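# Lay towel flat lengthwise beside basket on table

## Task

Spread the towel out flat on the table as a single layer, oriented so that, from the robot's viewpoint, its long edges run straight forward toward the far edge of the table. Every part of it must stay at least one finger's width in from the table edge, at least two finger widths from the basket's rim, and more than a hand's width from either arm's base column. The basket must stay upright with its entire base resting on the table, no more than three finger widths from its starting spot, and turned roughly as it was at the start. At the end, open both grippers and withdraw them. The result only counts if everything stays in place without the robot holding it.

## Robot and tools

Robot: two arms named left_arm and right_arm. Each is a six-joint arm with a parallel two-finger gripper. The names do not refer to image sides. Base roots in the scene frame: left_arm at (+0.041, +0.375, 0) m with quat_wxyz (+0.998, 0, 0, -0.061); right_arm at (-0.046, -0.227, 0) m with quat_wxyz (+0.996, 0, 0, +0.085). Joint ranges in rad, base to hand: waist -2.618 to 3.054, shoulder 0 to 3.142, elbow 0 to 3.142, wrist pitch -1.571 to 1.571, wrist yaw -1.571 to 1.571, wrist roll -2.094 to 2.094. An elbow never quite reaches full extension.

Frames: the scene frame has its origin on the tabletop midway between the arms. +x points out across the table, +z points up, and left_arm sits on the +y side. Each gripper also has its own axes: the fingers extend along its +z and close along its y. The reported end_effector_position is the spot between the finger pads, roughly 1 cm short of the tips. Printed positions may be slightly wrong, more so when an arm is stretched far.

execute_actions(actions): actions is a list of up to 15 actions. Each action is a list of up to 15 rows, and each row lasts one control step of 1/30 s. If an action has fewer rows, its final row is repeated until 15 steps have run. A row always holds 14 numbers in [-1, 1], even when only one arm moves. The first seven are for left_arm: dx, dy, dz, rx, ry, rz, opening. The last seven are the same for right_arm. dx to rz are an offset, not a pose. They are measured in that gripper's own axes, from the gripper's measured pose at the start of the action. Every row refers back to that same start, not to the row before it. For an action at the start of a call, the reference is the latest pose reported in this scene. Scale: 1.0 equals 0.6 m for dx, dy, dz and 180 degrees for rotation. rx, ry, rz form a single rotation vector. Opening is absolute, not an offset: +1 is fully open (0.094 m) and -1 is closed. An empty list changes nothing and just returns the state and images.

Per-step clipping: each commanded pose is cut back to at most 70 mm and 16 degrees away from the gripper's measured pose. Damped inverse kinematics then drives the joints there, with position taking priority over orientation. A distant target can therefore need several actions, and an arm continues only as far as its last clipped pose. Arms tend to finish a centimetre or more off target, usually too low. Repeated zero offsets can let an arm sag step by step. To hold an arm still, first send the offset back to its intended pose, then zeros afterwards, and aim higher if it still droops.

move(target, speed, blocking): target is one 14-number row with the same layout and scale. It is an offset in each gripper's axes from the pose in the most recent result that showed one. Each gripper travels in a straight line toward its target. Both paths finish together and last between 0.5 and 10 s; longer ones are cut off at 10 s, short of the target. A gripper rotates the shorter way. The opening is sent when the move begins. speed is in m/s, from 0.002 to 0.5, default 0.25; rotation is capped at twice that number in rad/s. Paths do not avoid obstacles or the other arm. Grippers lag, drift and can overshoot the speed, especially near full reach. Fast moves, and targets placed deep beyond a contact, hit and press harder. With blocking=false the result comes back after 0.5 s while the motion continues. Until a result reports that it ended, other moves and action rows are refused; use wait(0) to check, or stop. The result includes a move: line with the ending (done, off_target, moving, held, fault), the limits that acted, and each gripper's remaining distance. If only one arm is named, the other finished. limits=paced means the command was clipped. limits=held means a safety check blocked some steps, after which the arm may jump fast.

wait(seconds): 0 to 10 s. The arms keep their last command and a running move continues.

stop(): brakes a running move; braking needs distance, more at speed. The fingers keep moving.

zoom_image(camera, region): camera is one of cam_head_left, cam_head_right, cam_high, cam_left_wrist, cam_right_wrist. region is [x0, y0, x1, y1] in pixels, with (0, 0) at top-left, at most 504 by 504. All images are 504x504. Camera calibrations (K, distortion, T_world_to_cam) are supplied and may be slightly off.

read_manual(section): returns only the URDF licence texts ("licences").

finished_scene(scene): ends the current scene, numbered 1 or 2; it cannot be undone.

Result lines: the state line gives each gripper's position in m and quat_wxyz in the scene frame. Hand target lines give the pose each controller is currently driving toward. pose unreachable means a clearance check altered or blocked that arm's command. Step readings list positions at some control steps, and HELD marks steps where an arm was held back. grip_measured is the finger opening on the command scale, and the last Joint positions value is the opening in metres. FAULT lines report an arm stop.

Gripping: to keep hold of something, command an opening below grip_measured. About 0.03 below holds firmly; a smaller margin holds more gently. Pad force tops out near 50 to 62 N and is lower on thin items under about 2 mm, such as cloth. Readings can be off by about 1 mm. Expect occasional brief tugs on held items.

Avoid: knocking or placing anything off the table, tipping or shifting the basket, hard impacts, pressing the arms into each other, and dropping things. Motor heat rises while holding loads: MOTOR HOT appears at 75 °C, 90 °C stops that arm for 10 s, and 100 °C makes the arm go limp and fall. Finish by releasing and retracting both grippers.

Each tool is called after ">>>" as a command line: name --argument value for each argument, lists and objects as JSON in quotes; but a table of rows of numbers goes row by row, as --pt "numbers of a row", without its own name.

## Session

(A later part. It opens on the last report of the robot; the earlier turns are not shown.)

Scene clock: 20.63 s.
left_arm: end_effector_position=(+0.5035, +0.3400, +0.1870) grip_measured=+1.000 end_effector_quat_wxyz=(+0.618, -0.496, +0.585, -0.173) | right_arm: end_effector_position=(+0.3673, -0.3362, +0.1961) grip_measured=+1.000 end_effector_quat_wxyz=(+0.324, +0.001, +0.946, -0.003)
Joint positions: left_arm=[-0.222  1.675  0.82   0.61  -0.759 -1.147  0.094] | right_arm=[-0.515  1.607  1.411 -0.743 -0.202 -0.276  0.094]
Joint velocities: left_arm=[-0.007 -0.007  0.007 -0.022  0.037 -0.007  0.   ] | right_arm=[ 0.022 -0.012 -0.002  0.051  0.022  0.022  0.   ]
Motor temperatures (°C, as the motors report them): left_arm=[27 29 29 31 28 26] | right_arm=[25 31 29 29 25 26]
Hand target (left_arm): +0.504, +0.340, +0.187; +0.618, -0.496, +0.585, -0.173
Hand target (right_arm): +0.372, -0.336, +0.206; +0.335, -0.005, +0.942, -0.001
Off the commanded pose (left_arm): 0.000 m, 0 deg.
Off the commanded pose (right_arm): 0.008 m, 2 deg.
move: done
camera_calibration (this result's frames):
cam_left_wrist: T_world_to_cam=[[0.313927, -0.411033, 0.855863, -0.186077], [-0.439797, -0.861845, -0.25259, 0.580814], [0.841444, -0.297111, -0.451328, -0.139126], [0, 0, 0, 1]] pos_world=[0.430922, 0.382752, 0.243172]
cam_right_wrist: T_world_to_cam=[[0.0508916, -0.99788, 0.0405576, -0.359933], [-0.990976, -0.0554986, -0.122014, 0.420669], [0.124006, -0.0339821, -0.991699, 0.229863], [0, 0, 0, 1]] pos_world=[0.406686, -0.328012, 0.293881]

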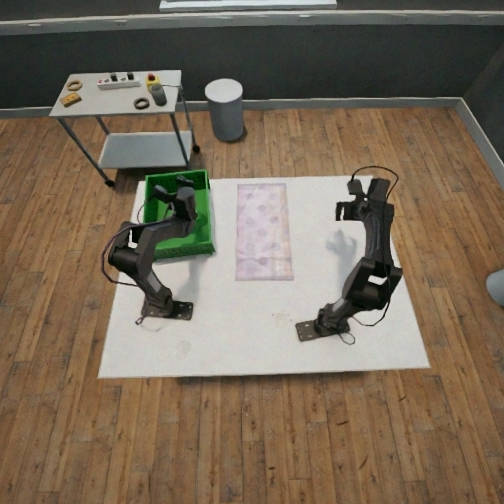

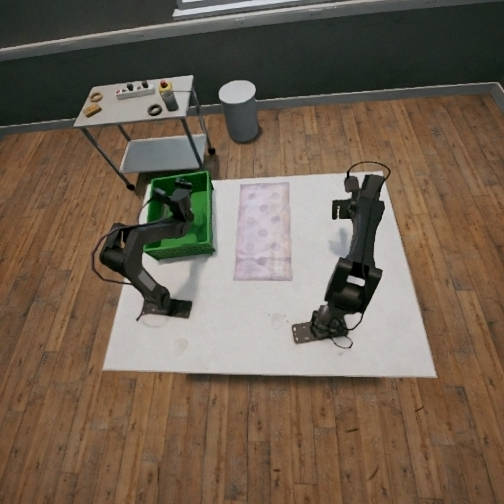

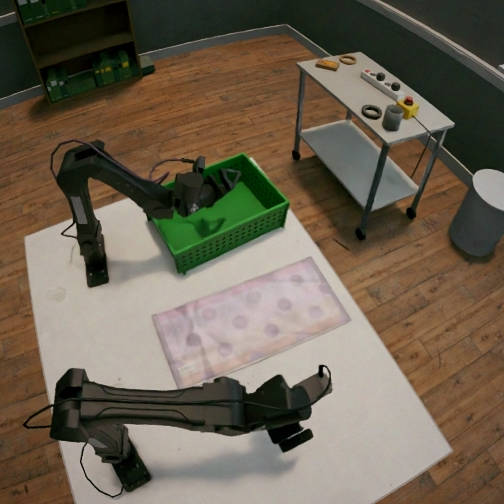

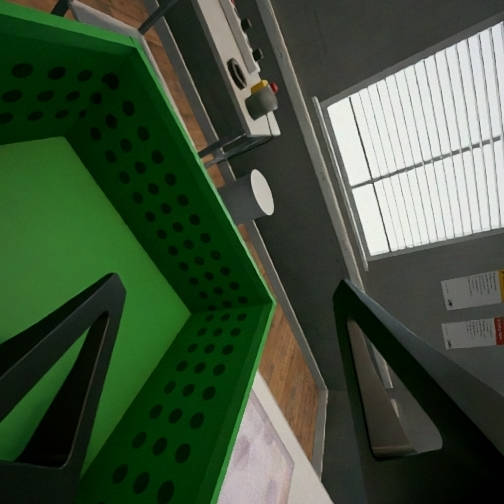

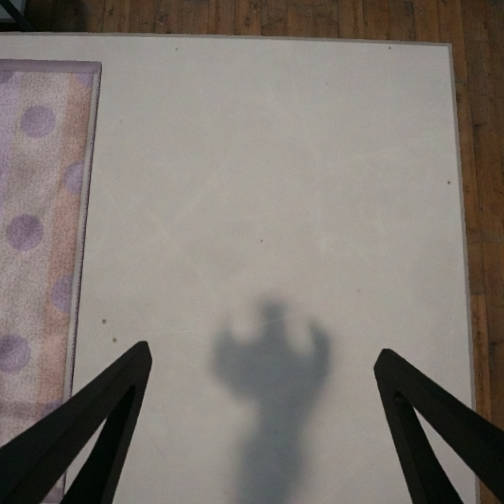

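>>> move --target '[-0.1,-0.15,-0.04,0,0,0,1,0,0,0,0,0,0,1]'

>>> zoom_image --camera "cam_high" --region '[140,240,360,400]'

Scene clock: 21.97 s.
left_arm: end_effector_position=(+0.4995, +0.3415, +0.2884) grip_measured=+1.000 end_effector_quat_wxyz=(+0.617, -0.496, +0.586, -0.172) | right_arm: end_effector_position=(+0.3673, -0.3361, +0.1961) grip_measured=+1.000 end_effector_quat_wxyz=(+0.324, +0.001, +0.946, -0.003)
Joint positions: left_arm=[-0.222  1.499  1.082  0.167 -0.76  -1.148  0.094] | right_arm=[-0.515  1.607  1.411 -0.744 -0.203 -0.276  0.094]
Joint velocities: left_arm=[-0.002  0.012  0.002 -0.081 -0.007 -0.051  0.   ] | right_arm=[ 0.007  0.012 -0.032 -0.022  0.007  0.037  0.   ]
Motor temperatures (°C, as the motors report them): left_arm=[27 29 29 31 28 26] | right_arm=[25 31 29 29 25 26]
Hand target (left_arm): +0.498, +0.339, +0.297; +0.618, -0.496, +0.585, -0.174
Hand target (right_arm): +0.367, -0.336, +0.196; +0.324, +0.001, +0.946, -0.003
Off the commanded pose (left_arm): 0.010 m, 0 deg.
Off the commanded pose (right_arm): 0.000 m, 0 deg.
move: done
camera_calibration (this result's frames):
cam_left_wrist: T_world_to_cam=[[0.31671, -0.411672, 0.85453, -0.271772], [-0.440188, -0.861808, -0.252034, 0.605971], [0.840196, -0.296332, -0.454156, -0.0884076], [0, 0, 0, 1]] pos_world=[0.427093, 0.384152, 0.344811]
cam_right_wrist: T_world_to_cam=[[0.0514277, -0.997861, 0.0403598, -0.359989], [-0.990978, -0.0559981, -0.121769, 0.420398], [0.123769, -0.0337333, -0.991738, 0.230008], [0, 0, 0, 1]] pos_world=[0.40665, -0.327918, 0.293828]

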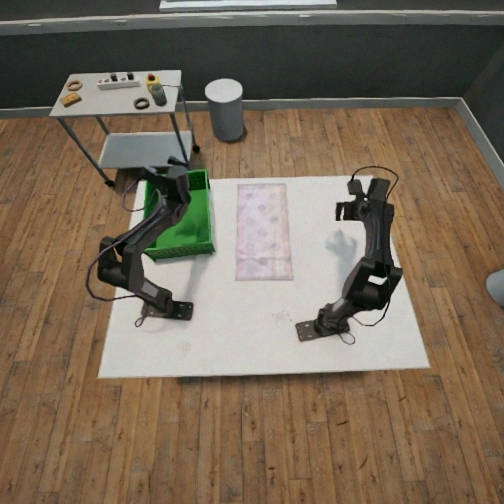

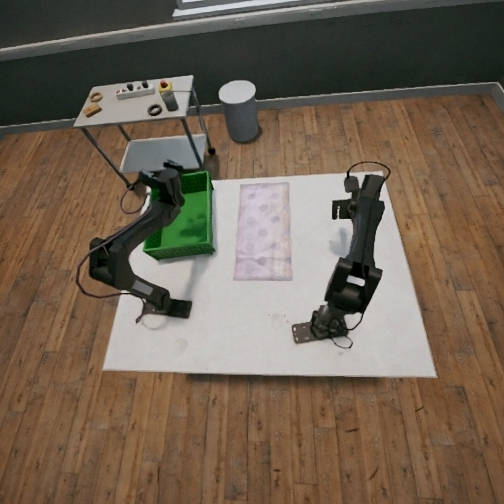

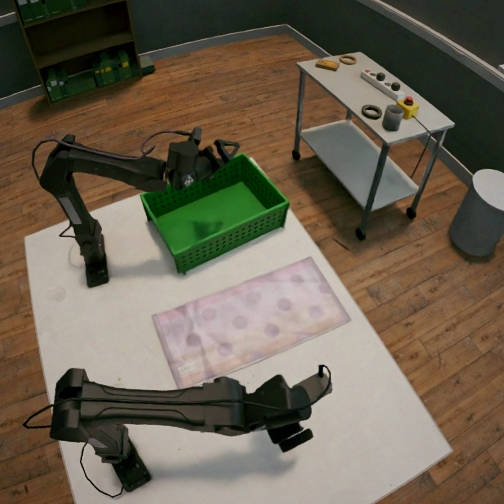

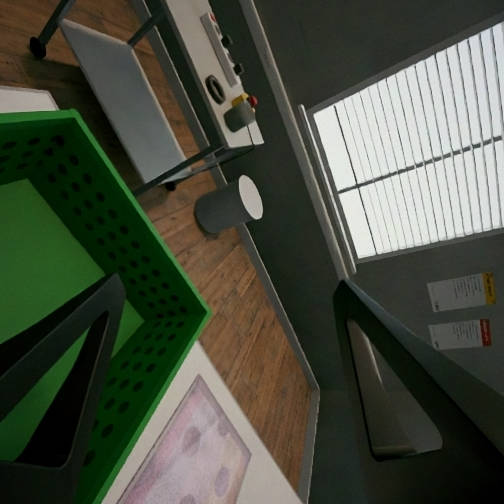

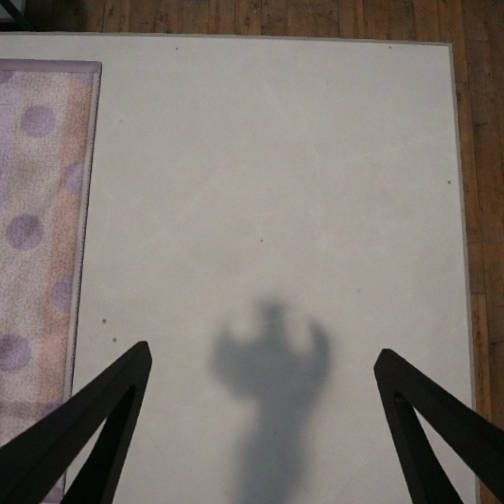

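Region (140, 240, 360, 400) of cam_high's 504x504 image, scaled by 2.291, with more detail than that image has; it fills the top 367 rows of this view, and the rest is white.

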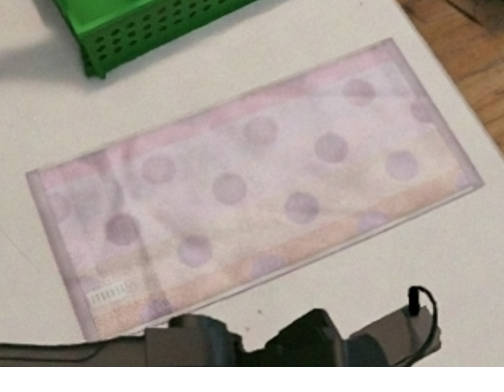

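>>> finished_scene --scene 2

The scene is finished: the task was done.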